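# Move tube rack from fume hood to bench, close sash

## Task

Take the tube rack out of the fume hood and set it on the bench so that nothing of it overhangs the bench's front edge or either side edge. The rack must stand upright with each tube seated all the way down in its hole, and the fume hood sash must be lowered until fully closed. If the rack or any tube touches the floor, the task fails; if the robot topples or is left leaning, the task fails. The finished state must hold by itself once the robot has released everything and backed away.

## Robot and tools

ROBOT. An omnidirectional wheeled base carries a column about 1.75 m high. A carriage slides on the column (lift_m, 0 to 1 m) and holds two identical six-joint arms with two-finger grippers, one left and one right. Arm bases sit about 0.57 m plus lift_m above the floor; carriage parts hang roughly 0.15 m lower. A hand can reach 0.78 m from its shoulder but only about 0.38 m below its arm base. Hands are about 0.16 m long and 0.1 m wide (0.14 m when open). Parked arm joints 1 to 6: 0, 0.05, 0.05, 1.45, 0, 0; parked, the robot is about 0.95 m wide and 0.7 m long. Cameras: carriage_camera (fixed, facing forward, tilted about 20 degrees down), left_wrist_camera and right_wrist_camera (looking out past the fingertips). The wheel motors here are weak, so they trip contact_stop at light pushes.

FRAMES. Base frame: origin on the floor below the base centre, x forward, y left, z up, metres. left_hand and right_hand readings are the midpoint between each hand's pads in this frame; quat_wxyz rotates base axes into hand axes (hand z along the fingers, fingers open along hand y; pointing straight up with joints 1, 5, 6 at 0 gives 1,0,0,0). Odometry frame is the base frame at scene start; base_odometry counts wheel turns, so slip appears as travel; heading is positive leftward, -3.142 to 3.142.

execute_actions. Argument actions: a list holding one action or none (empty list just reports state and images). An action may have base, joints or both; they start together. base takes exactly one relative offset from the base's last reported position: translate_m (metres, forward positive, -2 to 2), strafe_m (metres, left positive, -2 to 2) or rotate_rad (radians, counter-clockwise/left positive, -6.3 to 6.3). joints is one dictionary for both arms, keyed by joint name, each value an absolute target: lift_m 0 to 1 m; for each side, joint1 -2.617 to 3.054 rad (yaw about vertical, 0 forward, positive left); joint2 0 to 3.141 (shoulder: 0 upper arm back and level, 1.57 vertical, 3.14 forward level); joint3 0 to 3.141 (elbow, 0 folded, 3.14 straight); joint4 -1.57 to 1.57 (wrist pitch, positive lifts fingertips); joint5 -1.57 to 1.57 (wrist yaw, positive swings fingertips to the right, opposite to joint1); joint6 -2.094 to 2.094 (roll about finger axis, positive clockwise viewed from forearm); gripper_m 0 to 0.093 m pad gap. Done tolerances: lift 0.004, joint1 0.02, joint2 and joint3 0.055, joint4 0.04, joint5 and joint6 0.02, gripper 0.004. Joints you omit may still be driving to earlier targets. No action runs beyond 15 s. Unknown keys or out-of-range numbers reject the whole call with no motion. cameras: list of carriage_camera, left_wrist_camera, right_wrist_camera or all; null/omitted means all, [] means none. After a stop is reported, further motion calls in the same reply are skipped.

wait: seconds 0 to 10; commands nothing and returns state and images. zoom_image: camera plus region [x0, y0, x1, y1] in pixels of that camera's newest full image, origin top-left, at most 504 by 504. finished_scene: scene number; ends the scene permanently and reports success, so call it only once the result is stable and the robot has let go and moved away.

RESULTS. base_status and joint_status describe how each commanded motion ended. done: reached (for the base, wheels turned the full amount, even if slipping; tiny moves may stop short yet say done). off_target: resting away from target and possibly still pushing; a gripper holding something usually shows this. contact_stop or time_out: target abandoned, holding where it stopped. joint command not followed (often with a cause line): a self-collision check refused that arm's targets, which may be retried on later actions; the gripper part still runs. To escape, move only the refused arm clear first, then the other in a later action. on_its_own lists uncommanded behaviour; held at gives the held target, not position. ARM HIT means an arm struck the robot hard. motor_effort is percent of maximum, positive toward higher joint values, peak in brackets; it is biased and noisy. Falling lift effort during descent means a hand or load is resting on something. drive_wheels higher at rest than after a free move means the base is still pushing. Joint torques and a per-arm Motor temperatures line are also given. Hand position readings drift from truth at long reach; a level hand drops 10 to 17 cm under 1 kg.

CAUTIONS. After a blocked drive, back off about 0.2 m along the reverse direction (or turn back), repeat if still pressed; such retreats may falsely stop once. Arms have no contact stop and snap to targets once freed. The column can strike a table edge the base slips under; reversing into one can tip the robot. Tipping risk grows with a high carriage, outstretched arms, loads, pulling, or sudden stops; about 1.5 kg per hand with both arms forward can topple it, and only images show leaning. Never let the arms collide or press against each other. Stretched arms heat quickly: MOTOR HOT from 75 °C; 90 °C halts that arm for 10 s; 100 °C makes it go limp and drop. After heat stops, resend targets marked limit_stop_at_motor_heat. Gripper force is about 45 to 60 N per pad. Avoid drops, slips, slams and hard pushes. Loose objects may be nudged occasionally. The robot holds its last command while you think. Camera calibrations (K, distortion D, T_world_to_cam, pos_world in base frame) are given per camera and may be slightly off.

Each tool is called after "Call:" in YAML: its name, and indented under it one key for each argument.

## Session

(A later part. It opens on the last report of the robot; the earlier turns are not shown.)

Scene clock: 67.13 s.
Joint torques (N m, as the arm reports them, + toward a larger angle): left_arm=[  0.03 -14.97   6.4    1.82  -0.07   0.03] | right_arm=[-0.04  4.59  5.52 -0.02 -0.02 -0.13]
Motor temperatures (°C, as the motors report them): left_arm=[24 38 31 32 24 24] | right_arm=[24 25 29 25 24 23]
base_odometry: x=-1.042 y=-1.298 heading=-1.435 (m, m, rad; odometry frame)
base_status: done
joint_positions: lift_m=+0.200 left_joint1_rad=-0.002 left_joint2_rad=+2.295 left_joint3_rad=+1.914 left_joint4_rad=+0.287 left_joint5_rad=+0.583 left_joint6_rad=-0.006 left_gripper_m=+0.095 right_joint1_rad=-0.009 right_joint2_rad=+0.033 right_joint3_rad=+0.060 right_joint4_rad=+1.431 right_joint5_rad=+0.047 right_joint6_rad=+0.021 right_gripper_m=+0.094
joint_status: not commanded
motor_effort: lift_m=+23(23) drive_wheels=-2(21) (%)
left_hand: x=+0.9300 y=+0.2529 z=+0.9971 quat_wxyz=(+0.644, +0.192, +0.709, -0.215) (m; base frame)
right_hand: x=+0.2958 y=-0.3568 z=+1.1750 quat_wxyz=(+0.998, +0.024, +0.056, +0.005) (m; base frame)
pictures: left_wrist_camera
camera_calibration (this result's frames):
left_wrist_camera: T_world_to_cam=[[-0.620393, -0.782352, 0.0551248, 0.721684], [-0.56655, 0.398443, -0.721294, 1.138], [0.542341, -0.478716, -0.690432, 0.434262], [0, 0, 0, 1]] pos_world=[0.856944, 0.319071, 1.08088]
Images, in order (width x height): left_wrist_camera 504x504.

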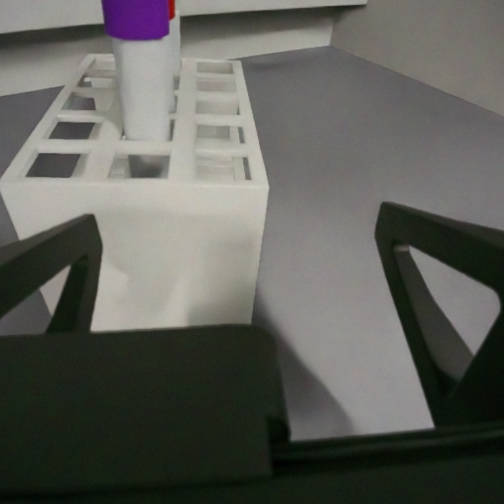

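Call:
execute_actions:
  actions:
    - {"base":{"strafe_m":0.025}}
  cameras: []

Call:
execute_actions:
  actions:
    - {"base":{"translate_m":0.03}}
  cameras: ["left_wrist_camera"]

Call:
execute_actions:
  actions:
    - {"base":{"strafe_m":-0.015}}
  cameras: []

Call:
execute_actions:
  actions:
    - {"base":{"translate_m":0.025}}
  cameras: ["left_wrist_camera"]

Scene clock: 71.57 s.
Joint torques (N m, as the arm reports them, + toward a larger angle): left_arm=[  0.04 -15.11   6.52   1.86  -0.05   0.05] | right_arm=[-0.04  4.55  5.6  -0.04 -0.03 -0.17]
Motor temperatures (°C, as the motors report them): left_arm=[24 40 31 32 24 24] | right_arm=[24 25 29 25 24 23]
base_odometry: x=-1.018 y=-1.294 heading=-1.435 (m, m, rad; odometry frame)
base_status: done
joint_positions: lift_m=+0.200 left_joint1_rad=+0.000 left_joint2_rad=+2.295 left_joint3_rad=+1.914 left_joint4_rad=+0.287 left_joint5_rad=+0.582 left_joint6_rad=-0.006 left_gripper_m=+0.095 right_joint1_rad=-0.009 right_joint2_rad=+0.033 right_joint3_rad=+0.060 right_joint4_rad=+1.431 right_joint5_rad=+0.047 right_joint6_rad=+0.021 right_gripper_m=+0.094
joint_status: not commanded
motor_effort: lift_m=+23(23) drive_wheels=+0(25) (%)
left_hand: x=+0.9303 y=+0.2542 z=+0.9971 quat_wxyz=(+0.644, +0.191, +0.709, -0.214) (m; base frame)
right_hand: x=+0.2958 y=-0.3568 z=+1.1750 quat_wxyz=(+0.998, +0.024, +0.056, +0.005) (m; base frame)
pictures: none
No camera images: the call's "cameras" was empty. Leave "cameras" out to get every camera's image.

Scene clock: 72.53 s.
Joint torques (N m, as the arm reports them, + toward a larger angle): left_arm=[  0.08 -14.99   6.54   1.86  -0.01   0.05] | right_arm=[ 0.04  4.5   5.6  -0.02 -0.04 -0.13]
Motor temperatures (°C, as the motors report them): left_arm=[24 40 31 32 24 24] | right_arm=[24 25 29 25 24 23]
base_odometry: x=-1.014 y=-1.324 heading=-1.436 (m, m, rad; odometry frame)
base_status: done
joint_positions: lift_m=+0.200 left_joint1_rad=+0.000 left_joint2_rad=+2.295 left_joint3_rad=+1.914 left_joint4_rad=+0.283 left_joint5_rad=+0.582 left_joint6_rad=-0.006 left_gripper_m=+0.095 right_joint1_rad=-0.009 right_joint2_rad=+0.033 right_joint3_rad=+0.060 right_joint4_rad=+1.431 right_joint5_rad=+0.047 right_joint6_rad=+0.021 right_gripper_m=+0.094
joint_status: not commanded
motor_effort: lift_m=+23(23) drive_wheels=-2(20) (%)
left_hand: x=+0.9302 y=+0.2542 z=+0.9963 quat_wxyz=(+0.643, +0.191, +0.710, -0.214) (m; base frame)
right_hand: x=+0.2959 y=-0.3568 z=+1.1750 quat_wxyz=(+0.998, +0.024, +0.056, +0.005) (m; base frame)
pictures: left_wrist_camera
camera_calibration (this result's frames):
left_wrist_camera: T_world_to_cam=[[-0.618089, -0.784007, 0.0574274, 0.718894], [-0.570358, 0.396982, -0.719095, 1.13868], [0.540978, -0.477219, -0.692535, 0.437232], [0, 0, 0, 1]] pos_world=[0.85726, 0.32024, 1.08033]
Images, in order (width x height): left_wrist_camera 504x504.

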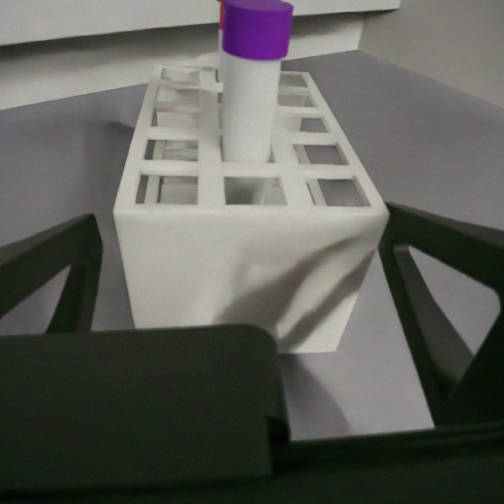

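Scene clock: 73.30 s.
Joint torques (N m, as the arm reports them, + toward a larger angle): left_arm=[ -0.23 -15.02   6.51   1.89  -0.01   0.05] | right_arm=[-0.01  4.63  5.58 -0.03 -0.04 -0.16]
Motor temperatures (°C, as the motors report them): left_arm=[24 40 31 32 24 24] | right_arm=[24 25 29 25 24 23]
base_odometry: x=-1.029 y=-1.326 heading=-1.435 (m, m, rad; odometry frame)
base_status: done
joint_positions: lift_m=+0.200 left_joint1_rad=+0.000 left_joint2_rad=+2.295 left_joint3_rad=+1.914 left_joint4_rad=+0.281 left_joint5_rad=+0.582 left_joint6_rad=-0.006 left_gripper_m=+0.095 right_joint1_rad=-0.009 right_joint2_rad=+0.033 right_joint3_rad=+0.060 right_joint4_rad=+1.431 right_joint5_rad=+0.047 right_joint6_rad=+0.021 right_gripper_m=+0.094
joint_status: not commanded
motor_effort: lift_m=+23(23) drive_wheels=-3(27) (%)
left_hand: x=+0.9302 y=+0.2543 z=+0.9959 quat_wxyz=(+0.642, +0.190, +0.711, -0.214) (m; base frame)
right_hand: x=+0.2959 y=-0.3568 z=+1.1750 quat_wxyz=(+0.998, +0.024, +0.056, +0.005) (m; base frame)
pictures: none
No camera images: the call's "cameras" was empty. Leave "cameras" out to get every camera's image.

Scene clock: 74.23 s.
Joint torques (N m, as the arm reports them, + toward a larger angle): left_arm=[  0.05 -15.14   6.46   1.89  -0.01   0.05] | right_arm=[-0.13  4.61  5.63 -0.04 -0.05 -0.13]
Motor temperatures (°C, as the motors report them): left_arm=[24 41 31 32 24 24] | right_arm=[24 25 29 25 24 23]
base_odometry: x=-1.025 y=-1.351 heading=-1.436 (m, m, rad; odometry frame)
base_status: done
joint_positions: lift_m=+0.200 left_joint1_rad=+0.000 left_joint2_rad=+2.295 left_joint3_rad=+1.914 left_joint4_rad=+0.281 left_joint5_rad=+0.582 left_joint6_rad=-0.006 left_gripper_m=+0.095 right_joint1_rad=-0.009 right_joint2_rad=+0.033 right_joint3_rad=+0.060 right_joint4_rad=+1.431 right_joint5_rad=+0.047 right_joint6_rad=+0.021 right_gripper_m=+0.094
joint_status: not commanded
motor_effort: lift_m=+23(23) drive_wheels=-3(20) (%)
left_hand: x=+0.9302 y=+0.2543 z=+0.9959 quat_wxyz=(+0.642, +0.190, +0.711, -0.214) (m; base frame)
right_hand: x=+0.2959 y=-0.3568 z=+1.1749 quat_wxyz=(+0.998, +0.024, +0.056, +0.005) (m; base frame)
pictures: left_wrist_camera
camera_calibration (this result's frames):
left_wrist_camera: T_world_to_cam=[[-0.617704, -0.784244, 0.0583409, 0.717749], [-0.571605, 0.396792, -0.718209, 1.13874], [0.540102, -0.476988, -0.693378, 0.438621], [0, 0, 0, 1]] pos_world=[0.857367, 0.320264, 1.08011]
Images, in order (width x height): left_wrist_camera 504x504.

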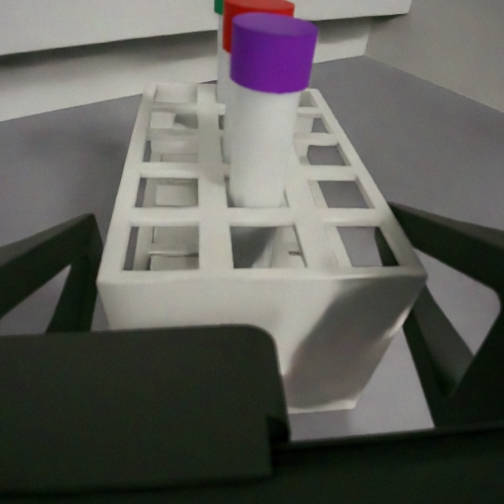

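Fingertips now straddle. A bit deeper.

Call:
execute_actions:
  actions:
    - {"base":{"strafe_m":-0.02}}
  cameras: []

Call:
execute_actions:
  actions:
    - {"base":{"translate_m":0.025}}
  cameras: ["left_wrist_camera"]

Call:
execute_actions:
  actions:
    - {"joints":{"left_gripper_m":0.06}}
  cameras: ["left_wrist_camera","carriage_camera"]

Scene clock: 76.47 s.
Joint torques (N m, as the arm reports them, + toward a larger angle): left_arm=[ -0.06 -15.03   6.61   1.84   0.02   0.01] | right_arm=[-0.02  4.55  5.67 -0.04 -0.03 -0.13]
Motor temperatures (°C, as the motors report them): left_arm=[24 41 31 32 24 24] | right_arm=[24 25 29 25 24 23]
base_odometry: x=-1.045 y=-1.354 heading=-1.436 (m, m, rad; odometry frame)
base_status: done
joint_positions: lift_m=+0.200 left_joint1_rad=+0.000 left_joint2_rad=+2.295 left_joint3_rad=+1.914 left_joint4_rad=+0.281 left_joint5_rad=+0.581 left_joint6_rad=-0.005 left_gripper_m=+0.095 right_joint1_rad=-0.009 right_joint2_rad=+0.033 right_joint3_rad=+0.060 right_joint4_rad=+1.431 right_joint5_rad=+0.047 right_joint6_rad=+0.021 right_gripper_m=+0.094
joint_status: not commanded
motor_effort: lift_m=+23(23) drive_wheels=-1(20) (%)
left_hand: x=+0.9303 y=+0.2542 z=+0.9959 quat_wxyz=(+0.642, +0.190, +0.711, -0.214) (m; base frame)
right_hand: x=+0.2959 y=-0.3568 z=+1.1749 quat_wxyz=(+0.998, +0.024, +0.056, +0.005) (m; base frame)
pictures: none
No camera images: the call's "cameras" was empty. Leave "cameras" out to get every camera's image.

Scene clock: 77.40 s.
Joint torques (N m, as the arm reports them, + toward a larger angle): left_arm=[ -0.01 -15.06   6.41   1.88  -0.02   0.03] | right_arm=[-0.08  4.48  5.56 -0.03 -0.01 -0.17]
Motor temperatures (°C, as the motors report them): left_arm=[24 42 31 32 24 24] | right_arm=[24 25 29 25 24 23]
base_odometry: x=-1.042 y=-1.378 heading=-1.436 (m, m, rad; odometry frame)
base_status: done
joint_positions: lift_m=+0.200 left_joint1_rad=+0.000 left_joint2_rad=+2.295 left_joint3_rad=+1.914 left_joint4_rad=+0.281 left_joint5_rad=+0.581 left_joint6_rad=-0.005 left_gripper_m=+0.095 right_joint1_rad=-0.009 right_joint2_rad=+0.033 right_joint3_rad=+0.060 right_joint4_rad=+1.430 right_joint5_rad=+0.047 right_joint6_rad=+0.021 right_gripper_m=+0.094
joint_status: not commanded
motor_effort: lift_m=+23(23) drive_wheels=-3(20) (%)
left_hand: x=+0.9302 y=+0.2542 z=+0.9959 quat_wxyz=(+0.642, +0.190, +0.711, -0.214) (m; base frame)
right_hand: x=+0.2960 y=-0.3568 z=+1.1749 quat_wxyz=(+0.998, +0.024, +0.056, +0.005) (m; base frame)
pictures: left_wrist_camera
camera_calibration (this result's frames):
left_wrist_camera: T_world_to_cam=[[-0.617497, -0.784478, 0.0573821, 0.718481], [-0.57154, 0.397369, -0.717942, 1.13828], [0.540407, -0.476123, -0.693734, 0.438327], [0, 0, 0, 1]] pos_world=[0.857355, 0.320014, 1.08007]
Images, in order (width x height): left_wrist_camera 504x504.

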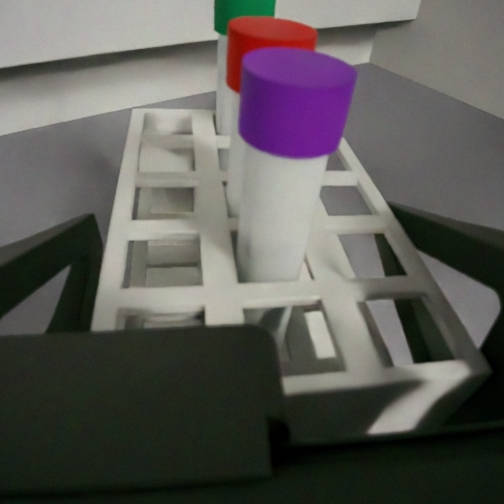

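Scene clock: 77.93 s.
Joint torques (N m, as the arm reports them, + toward a larger angle): left_arm=[  0.07 -15.18   6.55   1.89  -0.02   0.01] | right_arm=[ 0.01  4.51  5.52 -0.04 -0.04 -0.14]
Motor temperatures (°C, as the motors report them): left_arm=[24 42 31 32 24 24] | right_arm=[24 25 30 25 24 23]
base_odometry: x=-1.042 y=-1.378 heading=-1.436 (m, m, rad; odometry frame)
base_status: not commanded
joint_positions: lift_m=+0.200 left_joint1_rad=+0.000 left_joint2_rad=+2.295 left_joint3_rad=+1.914 left_joint4_rad=+0.281 left_joint5_rad=+0.582 left_joint6_rad=-0.003 left_gripper_m=+0.081 right_joint1_rad=-0.009 right_joint2_rad=+0.033 right_joint3_rad=+0.060 right_joint4_rad=+1.430 right_joint5_rad=+0.047 right_joint6_rad=+0.021 right_gripper_m=+0.094
joint_status: left_gripper_m off_target (ended at +0.081, target +0.060)
motor_effort: lift_m=+23(23) drive_wheels=-2(2) (%)
left_hand: x=+0.9301 y=+0.2540 z=+0.9959 quat_wxyz=(+0.642, +0.191, +0.711, -0.214) (m; base frame)
right_hand: x=+0.2960 y=-0.3568 z=+1.1749 quat_wxyz=(+0.998, +0.024, +0.056, +0.005) (m; base frame)
pictures: carriage_camera, left_wrist_camera
camera_calibration (this result's frames):
carriage_camera: T_world_to_cam=[[0.00693451, -0.998534, -0.0536913, 0.0544671], [-0.350838, 0.04785, -0.935213, 1.15497], [0.93641, 0.0253222, -0.349992, 0.222585], [0, 0, 0, 1]] pos_world=[0.196397, -0.00651426, 1.16097]
left_wrist_camera: T_world_to_cam=[[-0.618559, -0.78376, 0.0557234, 0.720743], [-0.57016, 0.39892, -0.718179, 1.13691], [0.540651, -0.476007, -0.693624, 0.438002], [0, 0, 0, 1]] pos_world=[0.857236, 0.319845, 1.08015]
Images, in order (width x height): carriage_camera 504x504, left_wrist_camera 504x504.

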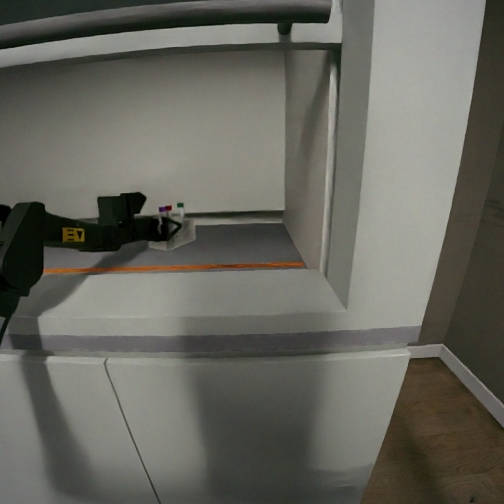

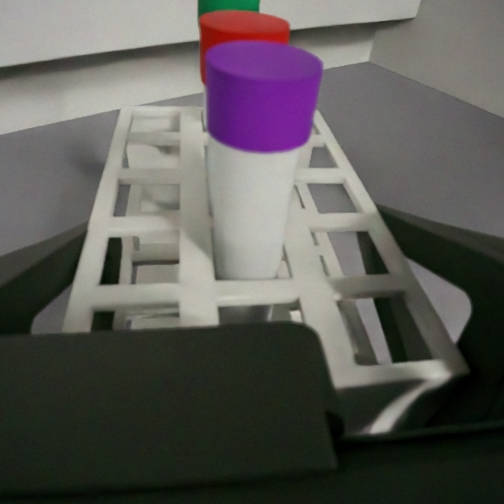

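Call:
execute_actions:
  actions:
    - {"joints":{"lift_m":0.26,"left_gripper_m":0.06}}
  cameras: []

Call:
execute_actions:
  actions:
    - {"base":{"translate_m":-0.9}}

Call:
execute_actions:
  actions:
    - {"base":{"rotate_rad":1.571}}
  cameras: ["carriage_camera"]

Scene clock: 80.13 s.
Joint torques (N m, as the arm reports them, + toward a larger angle): left_arm=[  0.05 -15.67   7.17   2.01  -0.03  -0.01] | right_arm=[-0.1   4.54  5.55  0.02 -0.04 -0.15]
Motor temperatures (°C, as the motors report them): left_arm=[24 43 31 32 24 24] | right_arm=[24 25 30 25 24 23]
base_odometry: x=-1.042 y=-1.378 heading=-1.436 (m, m, rad; odometry frame)
base_status: not commanded
joint_positions: lift_m=+0.260 left_joint1_rad=+0.000 left_joint2_rad=+2.300 left_joint3_rad=+1.904 left_joint4_rad=+0.264 left_joint5_rad=+0.582 left_joint6_rad=-0.003 left_gripper_m=+0.081 right_joint1_rad=-0.009 right_joint2_rad=+0.033 right_joint3_rad=+0.060 right_joint4_rad=+1.431 right_joint5_rad=+0.047 right_joint6_rad=+0.021 right_gripper_m=+0.094
joint_status: left_gripper_m off_target (ended at +0.081, target +0.060); the others done
motor_effort: lift_m=+24(29) drive_wheels=+4(2) (%)
left_hand: x=+0.9298 y=+0.2540 z=+1.0446 quat_wxyz=(+0.631, +0.188, +0.721, -0.217) (m; base frame)
right_hand: x=+0.2959 y=-0.3568 z=+1.2349 quat_wxyz=(+0.998, +0.024, +0.056, +0.005) (m; base frame)
pictures: none
No camera images: the call's "cameras" was empty. Leave "cameras" out to get every camera's image.

Scene clock: 84.20 s.
Joint torques (N m, as the arm reports them, + toward a larger angle): left_arm=[ -0.09 -15.54   7.07   2.     0.     0.03] | right_arm=[-0.1   4.47  5.57 -0.03 -0.02 -0.14]
Motor temperatures (°C, as the motors report them): left_arm=[24 44 32 32 24 24] | right_arm=[24 25 30 25 24 23]
base_odometry: x=-1.163 y=-0.487 heading=-1.436 (m, m, rad; odometry frame)
base_status: done
joint_positions: lift_m=+0.260 left_joint1_rad=+0.000 left_joint2_rad=+2.300 left_joint3_rad=+1.904 left_joint4_rad=+0.264 left_joint5_rad=+0.581 left_joint6_rad=-0.003 left_gripper_m=+0.081 right_joint1_rad=-0.009 right_joint2_rad=+0.033 right_joint3_rad=+0.060 right_joint4_rad=+1.431 right_joint5_rad=+0.047 right_joint6_rad=+0.021 right_gripper_m=+0.094
joint_status: not commanded
motor_effort: lift_m=+24(24) drive_wheels=-2(34) (%)
left_hand: x=+0.9299 y=+0.2542 z=+1.0445 quat_wxyz=(+0.631, +0.188, +0.721, -0.216) (m; base frame)
right_hand: x=+0.2958 y=-0.3568 z=+1.2349 quat_wxyz=(+0.998, +0.024, +0.056, +0.005) (m; base frame)
pictures: carriage_camera, left_wrist_camera, right_wrist_camera
camera_calibration (this result's frames):
carriage_camera: T_world_to_cam=[[0.00693451, -0.998534, -0.0536913, 0.0576861], [-0.350838, 0.04785, -0.935213, 1.21103], [0.93641, 0.0253222, -0.349992, 0.243568], [0, 0, 0, 1]] pos_world=[0.196397, -0.00651426, 1.22092]
left_wrist_camera: T_world_to_cam=[[-0.615318, -0.784705, 0.0749755, 0.695189], [-0.593316, 0.398412, -0.69946, 1.17365], [0.518998, -0.474875, -0.710728, 0.509597], [0, 0, 0, 1]] pos_world=[0.859628, 0.319916, 1.13098]
right_wrist_camera: T_world_to_cam=[[0.0675062, -0.977212, -0.201244, -0.122444], [0.726343, 0.186418, -0.66157, 0.678241], [0.68401, -0.101512, 0.722375, -1.01833], [0, 0, 0, 1]] pos_world=[0.212176, -0.349461, 1.15968]
Images, in order (width x height): carriage_camera 504x504, left_wrist_camera 504x504, right_wrist_camera 504x504.

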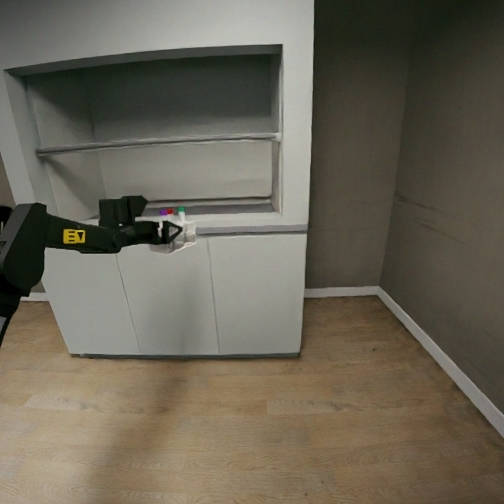

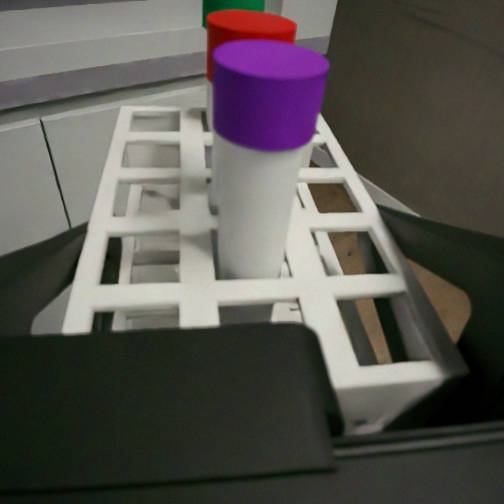

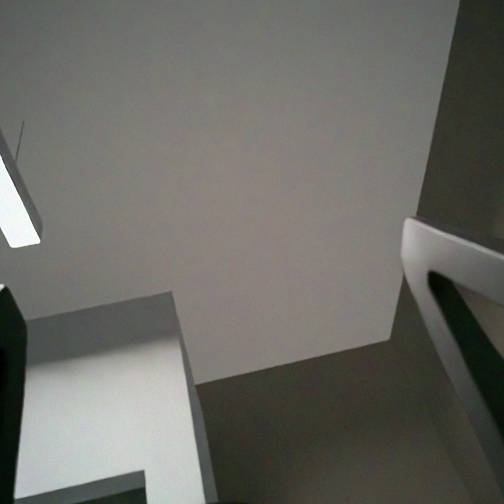

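Scene clock: 87.30 s.
Joint torques (N m, as the arm reports them, + toward a larger angle): left_arm=[ -0.75 -15.46   7.28   2.02   0.07   0.01] | right_arm=[-0.02  4.57  5.58 -0.01 -0.02 -0.16]
Motor temperatures (°C, as the motors report them): left_arm=[24 45 32 32 24 24] | right_arm=[24 25 30 25 24 23]
base_odometry: x=-1.163 y=-0.487 heading=+0.135 (m, m, rad; odometry frame)
base_status: done
joint_positions: lift_m=+0.260 left_joint1_rad=+0.008 left_joint2_rad=+2.300 left_joint3_rad=+1.904 left_joint4_rad=+0.264 left_joint5_rad=+0.574 left_joint6_rad=-0.003 left_gripper_m=+0.081 right_joint1_rad=-0.009 right_joint2_rad=+0.033 right_joint3_rad=+0.060 right_joint4_rad=+1.430 right_joint5_rad=+0.047 right_joint6_rad=+0.021 right_gripper_m=+0.094
joint_status: not commanded
motor_effort: lift_m=+24(24) drive_wheels=+7(34) (%)
left_hand: x=+0.9312 y=+0.2606 z=+1.0444 quat_wxyz=(+0.632, +0.183, +0.722, -0.211) (m; base frame)
right_hand: x=+0.2962 y=-0.3568 z=+1.2349 quat_wxyz=(+0.998, +0.024, +0.057, +0.005) (m; base frame)
pictures: carriage_camera
camera_calibration (this result's frames):
carriage_camera: T_world_to_cam=[[0.00693451, -0.998534, -0.0536913, 0.0576861], [-0.350838, 0.04785, -0.935213, 1.21103], [0.93641, 0.0253222, -0.349992, 0.243568], [0, 0, 0, 1]] pos_world=[0.196397, -0.00651426, 1.22092]
Images, in order (width x height): carriage_camera 504x504.

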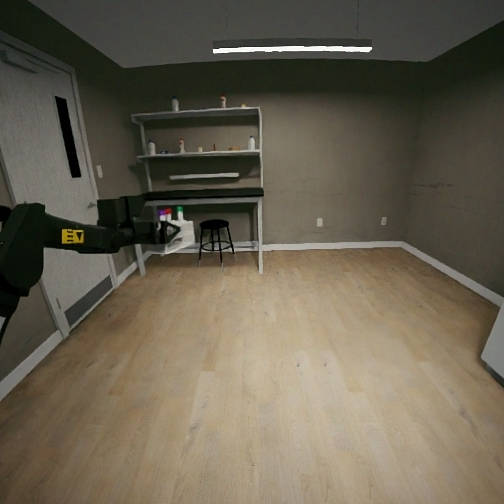

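Call:
execute_actions:
  actions:
    - {"base":{"translate_m":1.75},"joints":{"lift_m":0.33,"left_gripper_m":0.06}}
  cameras: []

Call:
execute_actions:
  actions:
    - {"base":{"strafe_m":0.3}}
  cameras: ["carriage_camera"]

Scene clock: 94.67 s.
Joint torques (N m, as the arm reports them, + toward a larger angle): left_arm=[ -0.68 -15.48   7.11   2.04   0.04   0.01] | right_arm=[ 0.03  4.75  5.57 -0.05 -0.01 -0.14]
Motor temperatures (°C, as the motors report them): left_arm=[24 47 32 33 24 24] | right_arm=[24 25 30 25 24 23]
base_odometry: x=+0.571 y=-0.250 heading=+0.135 (m, m, rad; odometry frame)
base_status: done
joint_positions: lift_m=+0.330 left_joint1_rad=+0.008 left_joint2_rad=+2.300 left_joint3_rad=+1.904 left_joint4_rad=+0.264 left_joint5_rad=+0.576 left_joint6_rad=-0.003 left_gripper_m=+0.081 right_joint1_rad=-0.009 right_joint2_rad=+0.033 right_joint3_rad=+0.060 right_joint4_rad=+1.433 right_joint5_rad=+0.047 right_joint6_rad=+0.021 right_gripper_m=+0.094
joint_status: left_gripper_m off_target (ended at +0.081, target +0.060); the others done
motor_effort: lift_m=+23(30) drive_wheels=-6(38) (%)
left_hand: x=+0.9310 y=+0.2602 z=+1.1149 quat_wxyz=(+0.633, +0.183, +0.722, -0.212) (m; base frame)
right_hand: x=+0.2955 y=-0.3568 z=+1.3050 quat_wxyz=(+0.998, +0.024, +0.055, +0.005) (m; base frame)
pictures: none
No camera images: the call's "cameras" was empty. Leave "cameras" out to get every camera's image.

Scene clock: 97.13 s.
Joint torques (N m, as the arm reports them, + toward a larger angle): left_arm=[ -0.23 -15.34   7.13   2.06   0.02   0.  ] | right_arm=[-0.03  4.48  5.63 -0.06 -0.07 -0.14]
Motor temperatures (°C, as the motors report them): left_arm=[24 47 32 33 24 24] | right_arm=[24 25 30 25 24 23]
base_odometry: x=+0.531 y=+0.048 heading=+0.135 (m, m, rad; odometry frame)
base_status: done
joint_positions: lift_m=+0.330 left_joint1_rad=+0.005 left_joint2_rad=+2.300 left_joint3_rad=+1.904 left_joint4_rad=+0.264 left_joint5_rad=+0.576 left_joint6_rad=-0.003 left_gripper_m=+0.081 right_joint1_rad=-0.009 right_joint2_rad=+0.033 right_joint3_rad=+0.060 right_joint4_rad=+1.432 right_joint5_rad=+0.047 right_joint6_rad=+0.021 right_gripper_m=+0.094
joint_status: not commanded
motor_effort: lift_m=+23(24) drive_wheels=-3(29) (%)
left_hand: x=+0.9307 y=+0.2582 z=+1.1149 quat_wxyz=(+0.632, +0.185, +0.722, -0.213) (m; base frame)
right_hand: x=+0.2957 y=-0.3568 z=+1.3050 quat_wxyz=(+0.998, +0.024, +0.055, +0.005) (m; base frame)
pictures: carriage_camera
camera_calibration (this result's frames):
carriage_camera: T_world_to_cam=[[0.00693451, -0.998534, -0.0536913, 0.061446], [-0.350838, 0.04785, -0.935213, 1.27653], [0.93641, 0.0253222, -0.349992, 0.268077], [0, 0, 0, 1]] pos_world=[0.196397, -0.00651426, 1.29095]
Images, in order (width x height): carriage_camera 504x504.

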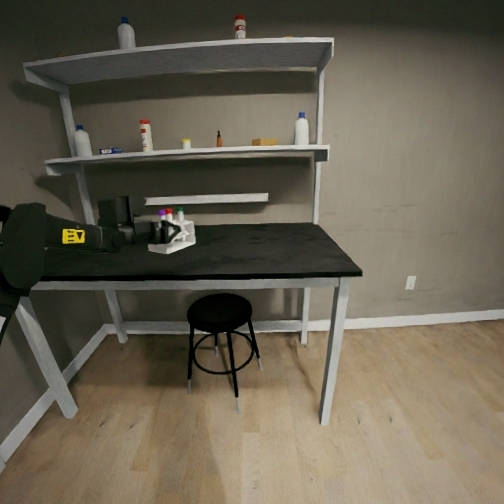

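Call:
execute_actions:
  actions:
    - {"base":{"translate_m":0.4}}
  cameras: []

Call:
execute_actions:
  actions:
    - {"joints":{"lift_m":0.2,"left_joint4_rad":0.34,"left_gripper_m":0.06}}
  cameras: ["carriage_camera","left_wrist_camera"]

Scene clock: 101.30 s.
Joint torques (N m, as the arm reports them, + toward a larger angle): left_arm=[ -0.26 -15.58   7.11   2.02   0.04   0.  ] | right_arm=[-0.03  4.37  5.48 -0.02 -0.03 -0.15]
Motor temperatures (°C, as the motors report them): left_arm=[24 48 32 33 24 24] | right_arm=[24 25 30 25 24 23]
base_odometry: x=+0.927 y=+0.102 heading=+0.136 (m, m, rad; odometry frame)
base_status: done
joint_positions: lift_m=+0.330 left_joint1_rad=+0.005 left_joint2_rad=+2.300 left_joint3_rad=+1.904 left_joint4_rad=+0.263 left_joint5_rad=+0.576 left_joint6_rad=-0.003 left_gripper_m=+0.081 right_joint1_rad=-0.009 right_joint2_rad=+0.033 right_joint3_rad=+0.060 right_joint4_rad=+1.431 right_joint5_rad=+0.047 right_joint6_rad=+0.021 right_gripper_m=+0.094
joint_status: not commanded
motor_effort: lift_m=+23(24) drive_wheels=-6(29) (%)
left_hand: x=+0.9308 y=+0.2582 z=+1.1142 quat_wxyz=(+0.632, +0.184, +0.722, -0.213) (m; base frame)
right_hand: x=+0.2959 y=-0.3568 z=+1.3049 quat_wxyz=(+0.998, +0.024, +0.056, +0.005) (m; base frame)
pictures: none
No camera images: the call's "cameras" was empty. Leave "cameras" out to get every camera's image.

Scene clock: 102.37 s.
Joint torques (N m, as the arm reports them, + toward a larger angle): left_arm=[ -0.48 -16.61   7.12   2.07   0.06   0.02] | right_arm=[-0.06  4.63  5.57  0.01 -0.03 -0.17]
Motor temperatures (°C, as the motors report them): left_arm=[24 48 33 33 24 24] | right_arm=[24 25 30 25 24 23]
base_odometry: x=+0.927 y=+0.102 heading=+0.136 (m, m, rad; odometry frame)
base_status: not commanded
joint_positions: lift_m=+0.200 left_joint1_rad=+0.005 left_joint2_rad=+2.314 left_joint3_rad=+1.904 left_joint4_rad=+0.319 left_joint5_rad=+0.576 left_joint6_rad=-0.003 left_gripper_m=+0.081 right_joint1_rad=-0.009 right_joint2_rad=+0.033 right_joint3_rad=+0.060 right_joint4_rad=+1.431 right_joint5_rad=+0.047 right_joint6_rad=+0.021 right_gripper_m=+0.094
joint_status: left_gripper_m off_target (ended at +0.081, target +0.060); the others done
motor_effort: lift_m=+21(22) drive_wheels=-3(6) (%)
left_hand: x=+0.9339 y=+0.2581 z=+0.9878 quat_wxyz=(+0.647, +0.189, +0.709, -0.209) (m; base frame)
right_hand: x=+0.2959 y=-0.3568 z=+1.1752 quat_wxyz=(+0.998, +0.024, +0.056, +0.005) (m; base frame)
pictures: carriage_camera, left_wrist_camera
camera_calibration (this result's frames):
carriage_camera: T_world_to_cam=[[0.00693451, -0.998534, -0.0536913, 0.0544781], [-0.350838, 0.04785, -0.935213, 1.15516], [0.93641, 0.0253222, -0.349992, 0.222656], [0, 0, 0, 1]] pos_world=[0.196397, -0.00651426, 1.16117]
left_wrist_camera: T_world_to_cam=[[-0.610674, -0.790339, 0.049416, 0.72731], [-0.567507, 0.393268, -0.723378, 1.13569], [0.55228, -0.469792, -0.688682, 0.414955], [0, 0, 0, 1]] pos_world=[0.859491, 0.323132, 1.07137]
Images, in order (width x height): carriage_camera 504x504, left_wrist_camera 504x504.

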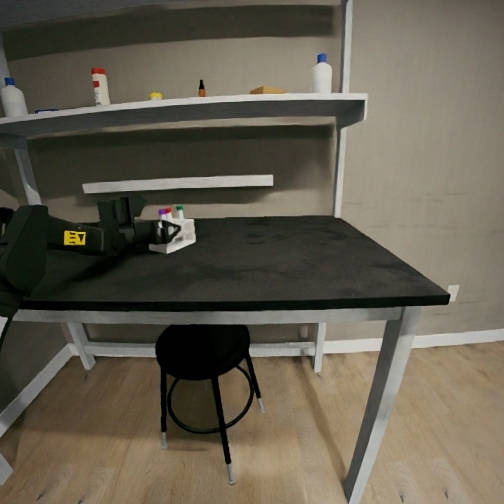

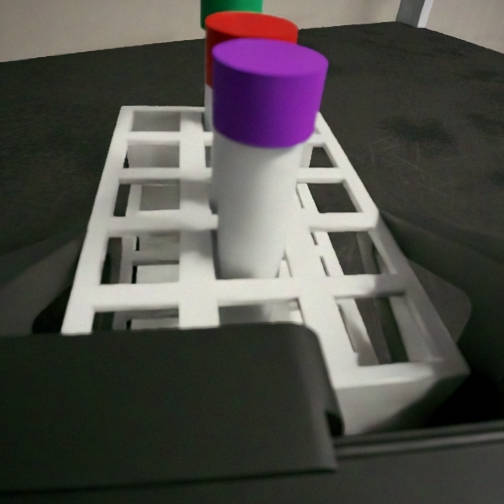

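Call:
execute_actions:
  actions:
    - {"joints":{"lift_m":0.15,"left_gripper_m":0.06}}
  cameras: ["carriage_camera"]

Scene clock: 112.47 s.
Joint torques (N m, as the arm reports them, + toward a larger angle): left_arm=[ -0.38 -12.65   6.75   1.27  -0.08   0.21] | right_arm=[-0.09  4.62  5.67 -0.03 -0.03 -0.15]
Motor temperatures (°C, as the motors report them): left_arm=[24 51 33 34 24 24] | right_arm=[24 25 30 26 24 23]
base_odometry: x=+0.927 y=+0.102 heading=+0.136 (m, m, rad; odometry frame)
base_status: not commanded
joint_positions: lift_m=+0.150 left_joint1_rad=+0.005 left_joint2_rad=+2.266 left_joint3_rad=+1.912 left_joint4_rad=+0.406 left_joint5_rad=+0.579 left_joint6_rad=-0.020 left_gripper_m=+0.081 right_joint1_rad=-0.009 right_joint2_rad=+0.033 right_joint3_rad=+0.060 right_joint4_rad=+1.431 right_joint5_rad=+0.047 right_joint6_rad=+0.021 right_gripper_m=+0.094
joint_status: left_gripper_m off_target (ended at +0.081, target +0.060); the others done
motor_effort: lift_m=+20(20) drive_wheels=-3(3) (%)
left_hand: x=+0.9266 y=+0.2577 z=+0.9915 quat_wxyz=(+0.694, +0.199, +0.662, -0.202) (m; base frame)
right_hand: x=+0.2958 y=-0.3568 z=+1.1253 quat_wxyz=(+0.998, +0.024, +0.056, +0.005) (m; base frame)
pictures: carriage_camera
camera_calibration (this result's frames):
carriage_camera: T_world_to_cam=[[0.00693451, -0.998534, -0.0536913, 0.0518003], [-0.350838, 0.04785, -0.935213, 1.10851], [0.93641, 0.0253222, -0.349992, 0.205201], [0, 0, 0, 1]] pos_world=[0.196397, -0.00651426, 1.1113]
Images, in order (width x height): carriage_camera 504x504.

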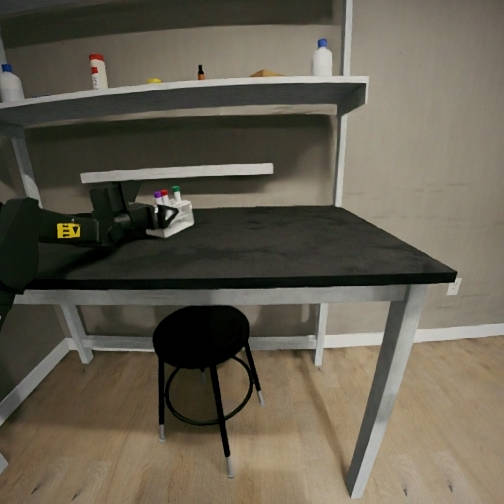

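Resting. Release, back away.

Call:
execute_actions:
  actions:
    - {"joints":{"lift_m":0.17,"left_gripper_m":0.093}}
  cameras: []

Call:
execute_actions:
  actions:
    - {"base":{"strafe_m":0.03}}
  cameras: []

Call:
execute_actions:
  actions:
    - {"base":{"translate_m":-0.05}}
  cameras: ["left_wrist_camera"]

Call:
execute_actions:
  actions:
    - {"base":{"strafe_m":0.03}}
  cameras: []

Call:
execute_actions:
  actions:
    - {"base":{"translate_m":-0.08},"joints":{"lift_m":0.2}}
  cameras: ["left_wrist_camera","carriage_camera"]

Call:
zoom_image:
  camera: "carriage_camera"
  region: [120,170,240,260]

Scene clock: 115.33 s.
Joint torques (N m, as the arm reports them, + toward a larger angle): left_arm=[ -0.41 -14.19   6.59   1.71  -0.05   0.04] | right_arm=[-0.06  4.52  5.53 -0.05 -0.03 -0.12]
Motor temperatures (°C, as the motors report them): left_arm=[24 51 33 33 24 24] | right_arm=[24 25 30 26 24 23]
base_odometry: x=+0.927 y=+0.102 heading=+0.136 (m, m, rad; odometry frame)
base_status: not commanded
joint_positions: lift_m=+0.170 left_joint1_rad=+0.005 left_joint2_rad=+2.286 left_joint3_rad=+1.912 left_joint4_rad=+0.358 left_joint5_rad=+0.579 left_joint6_rad=-0.007 left_gripper_m=+0.093 right_joint1_rad=-0.009 right_joint2_rad=+0.033 right_joint3_rad=+0.060 right_joint4_rad=+1.431 right_joint5_rad=+0.047 right_joint6_rad=+0.021 right_gripper_m=+0.094
joint_status: all done
motor_effort: lift_m=+24(29) drive_wheels=-2(3) (%)
left_hand: x=+0.9303 y=+0.2578 z=+0.9879 quat_wxyz=(+0.672, +0.196, +0.684, -0.204) (m; base frame)
right_hand: x=+0.2959 y=-0.3568 z=+1.1449 quat_wxyz=(+0.998, +0.024, +0.056, +0.005) (m; base frame)
pictures: none
No camera images: the call's "cameras" was empty. Leave "cameras" out to get every camera's image.

Scene clock: 116.30 s.
Joint torques (N m, as the arm reports them, + toward a larger angle): left_arm=[ -0.1  -14.34   6.57   1.77  -0.01   0.06] | right_arm=[ 0.08  4.6   5.61 -0.01 -0.03 -0.14]
Motor temperatures (°C, as the motors report them): left_arm=[24 51 33 33 24 24] | right_arm=[24 25 30 26 24 23]
base_odometry: x=+0.923 y=+0.132 heading=+0.135 (m, m, rad; odometry frame)
base_status: done
joint_positions: lift_m=+0.170 left_joint1_rad=+0.003 left_joint2_rad=+2.286 left_joint3_rad=+1.912 left_joint4_rad=+0.354 left_joint5_rad=+0.579 left_joint6_rad=-0.006 left_gripper_m=+0.093 right_joint1_rad=-0.009 right_joint2_rad=+0.033 right_joint3_rad=+0.060 right_joint4_rad=+1.431 right_joint5_rad=+0.047 right_joint6_rad=+0.021 right_gripper_m=+0.094
joint_status: not commanded
motor_effort: lift_m=+24(24) drive_wheels=-2(22) (%)
left_hand: x=+0.9300 y=+0.2561 z=+0.9871 quat_wxyz=(+0.671, +0.197, +0.685, -0.205) (m; base frame)
right_hand: x=+0.2959 y=-0.3568 z=+1.1449 quat_wxyz=(+0.998, +0.024, +0.056, +0.005) (m; base frame)
pictures: none
No camera images: the call's "cameras" was empty. Leave "cameras" out to get every camera's image.

Scene clock: 117.47 s.
Joint torques (N m, as the arm reports them, + toward a larger angle): left_arm=[ -0.16 -14.44   6.43   1.75  -0.01   0.04] | right_arm=[ 0.07  4.57  5.67  0.01 -0.01 -0.12]
Motor temperatures (°C, as the motors report them): left_arm=[24 51 33 33 24 24] | right_arm=[24 25 30 26 24 23]
base_odometry: x=+0.874 y=+0.125 heading=+0.136 (m, m, rad; odometry frame)
base_status: done
joint_positions: lift_m=+0.170 left_joint1_rad=+0.003 left_joint2_rad=+2.288 left_joint3_rad=+1.912 left_joint4_rad=+0.351 left_joint5_rad=+0.579 left_joint6_rad=-0.006 left_gripper_m=+0.093 right_joint1_rad=-0.009 right_joint2_rad=+0.033 right_joint3_rad=+0.060 right_joint4_rad=+1.431 right_joint5_rad=+0.047 right_joint6_rad=+0.021 right_gripper_m=+0.094
joint_status: not commanded
motor_effort: lift_m=+24(24) drive_wheels=-3(26) (%)
left_hand: x=+0.9303 y=+0.2561 z=+0.9849 quat_wxyz=(+0.669, +0.196, +0.687, -0.206) (m; base frame)
right_hand: x=+0.2959 y=-0.3568 z=+1.1449 quat_wxyz=(+0.998, +0.024, +0.056, +0.005) (m; base frame)
pictures: left_wrist_camera
camera_calibration (this result's frames):
left_wrist_camera: T_world_to_cam=[[-0.616726, -0.787079, 0.0124973, 0.764891], [-0.518202, 0.393991, -0.759103, 1.12149], [0.59255, -0.474635, -0.65085, 0.340504], [0, 0, 0, 1]] pos_world=[0.85112, 0.321787, 1.06338]
Images, in order (width x height): left_wrist_camera 504x504.

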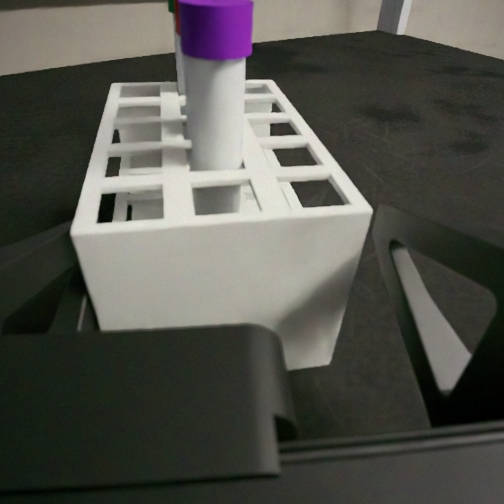

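Scene clock: 118.43 s.
Joint torques (N m, as the arm reports them, + toward a larger angle): left_arm=[ -0.31 -14.51   6.65   1.77  -0.03   0.09] | right_arm=[-0.02  4.61  5.43 -0.01 -0.03 -0.15]
Motor temperatures (°C, as the motors report them): left_arm=[24 51 33 33 24 24] | right_arm=[24 25 30 26 24 23]
base_odometry: x=+0.869 y=+0.155 heading=+0.136 (m, m, rad; odometry frame)
base_status: done
joint_positions: lift_m=+0.170 left_joint1_rad=+0.003 left_joint2_rad=+2.288 left_joint3_rad=+1.912 left_joint4_rad=+0.349 left_joint5_rad=+0.579 left_joint6_rad=-0.006 left_gripper_m=+0.093 right_joint1_rad=-0.009 right_joint2_rad=+0.033 right_joint3_rad=+0.060 right_joint4_rad=+1.431 right_joint5_rad=+0.047 right_joint6_rad=+0.021 right_gripper_m=+0.094
joint_status: not commanded
motor_effort: lift_m=+24(24) drive_wheels=-1(18) (%)
left_hand: x=+0.9303 y=+0.2561 z=+0.9845 quat_wxyz=(+0.668, +0.196, +0.688, -0.206) (m; base frame)
right_hand: x=+0.2959 y=-0.3568 z=+1.1449 quat_wxyz=(+0.998, +0.024, +0.056, +0.005) (m; base frame)
pictures: none
No camera images: the call's "cameras" was empty. Leave "cameras" out to get every camera's image.

Scene clock: 119.83 s.
Joint torques (N m, as the arm reports them, + toward a larger angle): left_arm=[ -0.33 -15.32   6.62   1.85   0.01   0.05] | right_arm=[-0.12  4.64  5.45 -0.06 -0.02 -0.16]
Motor temperatures (°C, as the motors report them): left_arm=[24 51 33 33 24 24] | right_arm=[24 25 30 26 24 23]
base_odometry: x=+0.790 y=+0.144 heading=+0.136 (m, m, rad; odometry frame)
base_status: done
joint_positions: lift_m=+0.200 left_joint1_rad=+0.003 left_joint2_rad=+2.297 left_joint3_rad=+1.912 left_joint4_rad=+0.344 left_joint5_rad=+0.579 left_joint6_rad=-0.006 left_gripper_m=+0.093 right_joint1_rad=-0.009 right_joint2_rad=+0.033 right_joint3_rad=+0.060 right_joint4_rad=+1.430 right_joint5_rad=+0.047 right_joint6_rad=+0.021 right_gripper_m=+0.094
joint_status: all done
motor_effort: lift_m=+24(30) drive_wheels=-2(26) (%)
left_hand: x=+0.9317 y=+0.2561 z=+1.0077 quat_wxyz=(+0.663, +0.195, +0.692, -0.207) (m; base frame)
right_hand: x=+0.2960 y=-0.3568 z=+1.1749 quat_wxyz=(+0.998, +0.024, +0.056, +0.005) (m; base frame)
pictures: carriage_camera, left_wrist_camera
camera_calibration (this result's frames):
carriage_camera: T_world_to_cam=[[0.00693451, -0.998534, -0.0536913, 0.0544636], [-0.350838, 0.04785, -0.935213, 1.15491], [0.93641, 0.0253222, -0.349992, 0.222562], [0, 0, 0, 1]] pos_world=[0.196397, -0.00651426, 1.1609]
left_wrist_camera: T_world_to_cam=[[-0.616446, -0.787078, 0.0224089, 0.75517], [-0.530297, 0.39396, -0.75072, 1.14232], [0.582047, -0.474662, -0.660241, 0.37383], [0, 0, 0, 1]] pos_world=[0.853703, 0.321794, 1.08745]
Images, in order (width x height): carriage_camera 504x504, left_wrist_camera 504x504.

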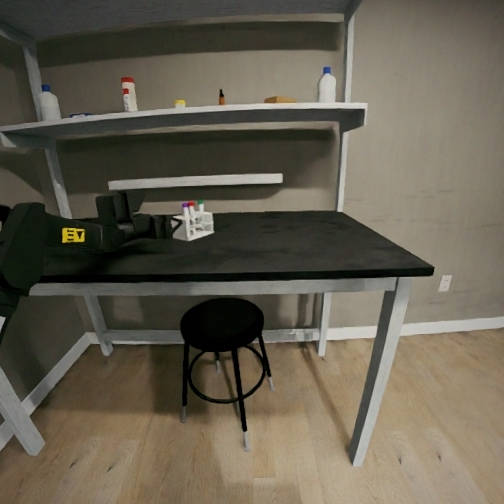

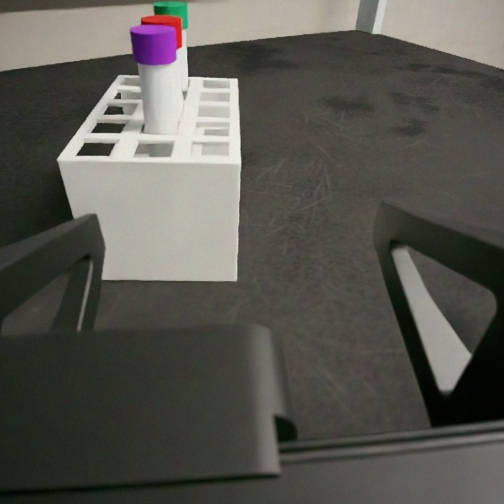

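Region (120, 170, 240, 260) of carriage_camera's 504x504 image, scaled by 4.200, with more detail than that image has; it fills the top 378 rows of this view, and the rest is white.

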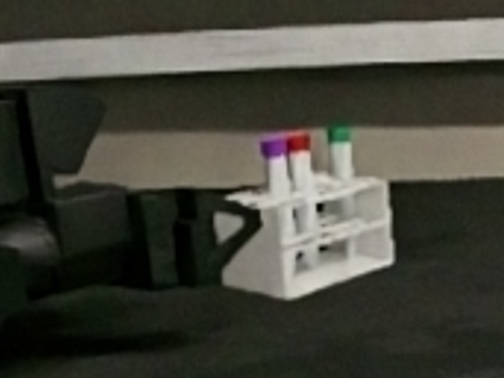

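Call:
execute_actions:
  actions:
    - {"base":{"translate_m":-0.3}}
  cameras: []

Call:
execute_actions:
  actions:
    - {"joints":{"lift_m":0.05,"left_joint2_rad":0.05,"left_joint3_rad":0.05,"left_joint4_rad":1.45,"left_joint5_rad":0}}
  cameras: ["carriage_camera"]

Call:
zoom_image:
  camera: "carriage_camera"
  region: [150,130,270,220]

Scene clock: 124.73 s.
Joint torques (N m, as the arm reports them, + toward a larger angle): left_arm=[ -0.14 -15.31   6.71   1.84  -0.02   0.03] | right_arm=[-0.1   4.62  5.65 -0.02  0.01 -0.18]
Motor temperatures (°C, as the motors report them): left_arm=[24 52 33 33 24 24] | right_arm=[24 25 31 26 24 23]
base_odometry: x=+0.493 y=+0.104 heading=+0.136 (m, m, rad; odometry frame)
base_status: done
joint_positions: lift_m=+0.200 left_joint1_rad=+0.003 left_joint2_rad=+2.297 left_joint3_rad=+1.912 left_joint4_rad=+0.344 left_joint5_rad=+0.579 left_joint6_rad=-0.006 left_gripper_m=+0.093 right_joint1_rad=-0.009 right_joint2_rad=+0.033 right_joint3_rad=+0.060 right_joint4_rad=+1.431 right_joint5_rad=+0.047 right_joint6_rad=+0.021 right_gripper_m=+0.094
joint_status: not commanded
motor_effort: lift_m=+24(24) drive_wheels=-2(30) (%)
left_hand: x=+0.9317 y=+0.2561 z=+1.0077 quat_wxyz=(+0.663, +0.195, +0.692, -0.207) (m; base frame)
right_hand: x=+0.2958 y=-0.3568 z=+1.1749 quat_wxyz=(+0.998, +0.024, +0.056, +0.005) (m; base frame)
pictures: none
No camera images: the call's "cameras" was empty. Leave "cameras" out to get every camera's image.

Scene clock: 126.87 s.
Joint torques (N m, as the arm reports them, + toward a larger angle): left_arm=[-0.23  3.    4.41 -0.12 -0.07  0.05] | right_arm=[-0.04  4.59  5.68 -0.03 -0.02 -0.16]
Motor temperatures (°C, as the motors report them): left_arm=[24 51 33 33 24 24] | right_arm=[24 25 31 26 24 23]
base_odometry: x=+0.493 y=+0.104 heading=+0.136 (m, m, rad; odometry frame)
base_status: not commanded
joint_positions: lift_m=+0.050 left_joint1_rad=+0.003 left_joint2_rad=+0.060 left_joint3_rad=+0.064 left_joint4_rad=+1.448 left_joint5_rad=+0.004 left_joint6_rad=-0.006 left_gripper_m=+0.093 right_joint1_rad=-0.009 right_joint2_rad=+0.033 right_joint3_rad=+0.060 right_joint4_rad=+1.431 right_joint5_rad=+0.047 right_joint6_rad=+0.021 right_gripper_m=+0.094
joint_status: all done
motor_effort: lift_m=+21(21) drive_wheels=+0(2) (%)
left_hand: x=+0.2990 y=+0.3480 z=+1.0269 quat_wxyz=(+0.998, +0.002, +0.059, -0.002) (m; base frame)
right_hand: x=+0.2958 y=-0.3568 z=+1.0252 quat_wxyz=(+0.998, +0.024, +0.056, +0.005) (m; base frame)
pictures: carriage_camera
camera_calibration (this result's frames):
carriage_camera: T_world_to_cam=[[0.00693451, -0.998534, -0.0536913, 0.0464274], [-0.350838, 0.04785, -0.935213, 1.01493], [0.93641, 0.0253222, -0.349992, 0.170177], [0, 0, 0, 1]] pos_world=[0.196397, -0.00651426, 1.01123]
Images, in order (width x height): carriage_camera 504x504.

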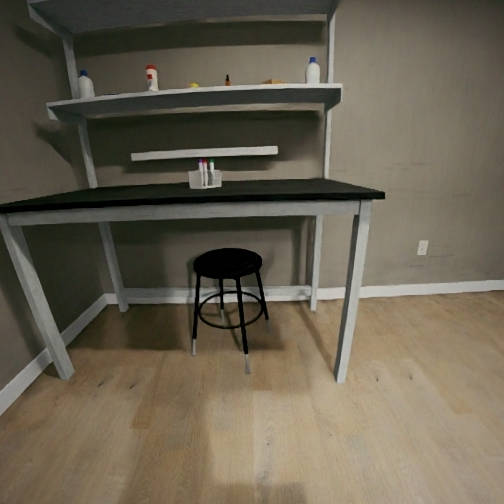

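Region (150, 130, 270, 220) of carriage_camera's 504x504 image, scaled by 4.200, with more detail than that image has; it fills the top 378 rows of this view, and the rest is white.

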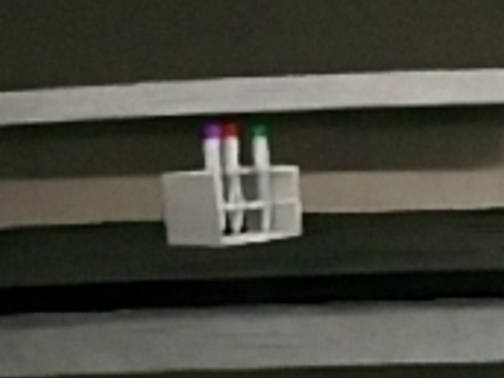

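Call:
execute_actions:
  actions:
    - {"base":{"translate_m":-1.55},"joints":{"lift_m":0.5}}
  cameras: []

Call:
execute_actions:
  actions:
    - {"base":{"rotate_rad":-1.571},"joints":{"left_joint2_rad":2.3,"left_joint3_rad":1.9,"left_joint4_rad":0.42,"left_joint6_rad":1.57}}
  cameras: []

Call:
execute_actions:
  actions:
    - {"base":{"translate_m":0.5}}
  cameras: ["carriage_camera","left_wrist_camera"]

Scene clock: 135.27 s.
Joint torques (N m, as the arm reports them, + toward a larger angle): left_arm=[-0.24  3.03  4.44 -0.13 -0.07  0.04] | right_arm=[-0.08  4.64  5.47 -0.03 -0.01 -0.13]
Motor temperatures (°C, as the motors report them): left_arm=[24 46 32 31 24 24] | right_arm=[24 25 31 26 24 23]
base_odometry: x=-1.043 y=-0.106 heading=+0.136 (m, m, rad; odometry frame)
base_status: done
joint_positions: lift_m=+0.500 left_joint1_rad=+0.003 left_joint2_rad=+0.060 left_joint3_rad=+0.062 left_joint4_rad=+1.448 left_joint5_rad=+0.004 left_joint6_rad=-0.006 left_gripper_m=+0.093 right_joint1_rad=-0.009 right_joint2_rad=+0.033 right_joint3_rad=+0.060 right_joint4_rad=+1.431 right_joint5_rad=+0.047 right_joint6_rad=+0.021 right_gripper_m=+0.094
joint_status: all done
motor_effort: lift_m=+24(29) drive_wheels=-2(34) (%)
left_hand: x=+0.2996 y=+0.3480 z=+1.4760 quat_wxyz=(+0.998, +0.002, +0.060, -0.002) (m; base frame)
right_hand: x=+0.2959 y=-0.3568 z=+1.4749 quat_wxyz=(+0.998, +0.024, +0.056, +0.005) (m; base frame)
pictures: none
No camera images: the call's "cameras" was empty. Leave "cameras" out to get every camera's image.

Scene clock: 138.37 s.
Joint torques (N m, as the arm reports them, + toward a larger angle): left_arm=[ -0.09 -16.67   8.92   2.09   0.04  -0.05] | right_arm=[-0.09  4.48  5.58 -0.02 -0.03 -0.13]
Motor temperatures (°C, as the motors report them): left_arm=[24 47 33 32 24 24] | right_arm=[24 25 31 26 24 23]
base_odometry: x=-1.043 y=-0.106 heading=-1.435 (m, m, rad; odometry frame)
base_status: done
joint_positions: lift_m=+0.500 left_joint1_rad=+0.001 left_joint2_rad=+2.316 left_joint3_rad=+1.883 left_joint4_rad=+0.407 left_joint5_rad=-0.002 left_joint6_rad=+1.565 left_gripper_m=+0.093 right_joint1_rad=-0.009 right_joint2_rad=+0.033 right_joint3_rad=+0.060 right_joint4_rad=+1.430 right_joint5_rad=+0.047 right_joint6_rad=+0.021 right_gripper_m=+0.094
joint_status: all done
motor_effort: lift_m=+24(24) drive_wheels=+7(35) (%)
left_hand: x=+0.9613 y=+0.3497 z=+1.2947 quat_wxyz=(+0.494, +0.504, +0.509, +0.493) (m; base frame)
right_hand: x=+0.2961 y=-0.3568 z=+1.4749 quat_wxyz=(+0.998, +0.024, +0.056, +0.005) (m; base frame)
pictures: none
No camera images: the call's "cameras" was empty. Leave "cameras" out to get every camera's image.

Scene clock: 141.47 s.
Joint torques (N m, as the arm reports them, + toward a larger angle): left_arm=[  0.02 -16.62   8.94   2.04  -0.01  -0.06] | right_arm=[-0.12  4.48  5.45 -0.01 -0.02 -0.17]
Motor temperatures (°C, as the motors report them): left_arm=[24 48 33 32 24 24] | right_arm=[24 26 31 26 24 23]
base_odometry: x=-0.976 y=-0.602 heading=-1.435 (m, m, rad; odometry frame)
base_status: done
joint_positions: lift_m=+0.500 left_joint1_rad=+0.001 left_joint2_rad=+2.313 left_joint3_rad=+1.883 left_joint4_rad=+0.411 left_joint5_rad=-0.002 left_joint6_rad=+1.565 left_gripper_m=+0.093 right_joint1_rad=-0.009 right_joint2_rad=+0.033 right_joint3_rad=+0.060 right_joint4_rad=+1.430 right_joint5_rad=+0.047 right_joint6_rad=+0.021 right_gripper_m=+0.094
joint_status: not commanded
motor_effort: lift_m=+24(24) drive_wheels=-6(34) (%)
left_hand: x=+0.9609 y=+0.3497 z=+1.2978 quat_wxyz=(+0.496, +0.502, +0.507, +0.495) (m; base frame)
right_hand: x=+0.2962 y=-0.3568 z=+1.4748 quat_wxyz=(+0.998, +0.024, +0.057, +0.005) (m; base frame)
pictures: carriage_camera, left_wrist_camera
camera_calibration (this result's frames):
carriage_camera: T_world_to_cam=[[0.00693451, -0.998534, -0.0536913, 0.0705706], [-0.350838, 0.04785, -0.935213, 1.43546], [0.93641, 0.0253222, -0.349992, 0.327557], [0, 0, 0, 1]] pos_world=[0.196397, -0.00651426, 1.46089]
left_wrist_camera: T_world_to_cam=[[-0.106552, 0.00312089, -0.994302, 1.39356], [-0.634651, 0.769583, 0.0704265, 0.241976], [0.765418, 0.638539, -0.0800202, -0.725777], [0, 0, 0, 1]] pos_world=[0.857581, 0.272867, 1.3105]
Images, in order (width x height): carriage_camera 504x504, left_wrist_camera 504x504.

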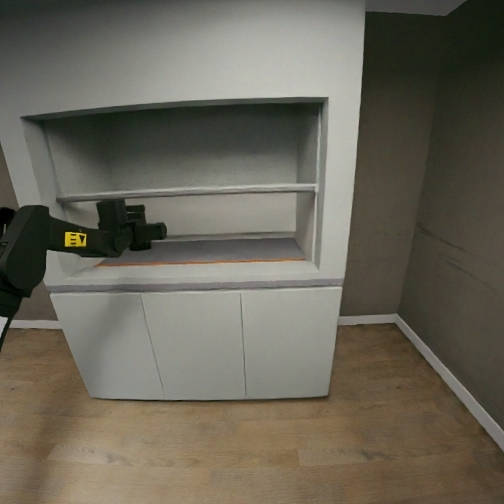

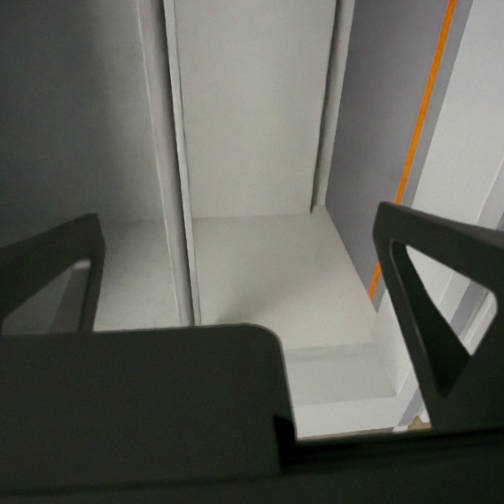

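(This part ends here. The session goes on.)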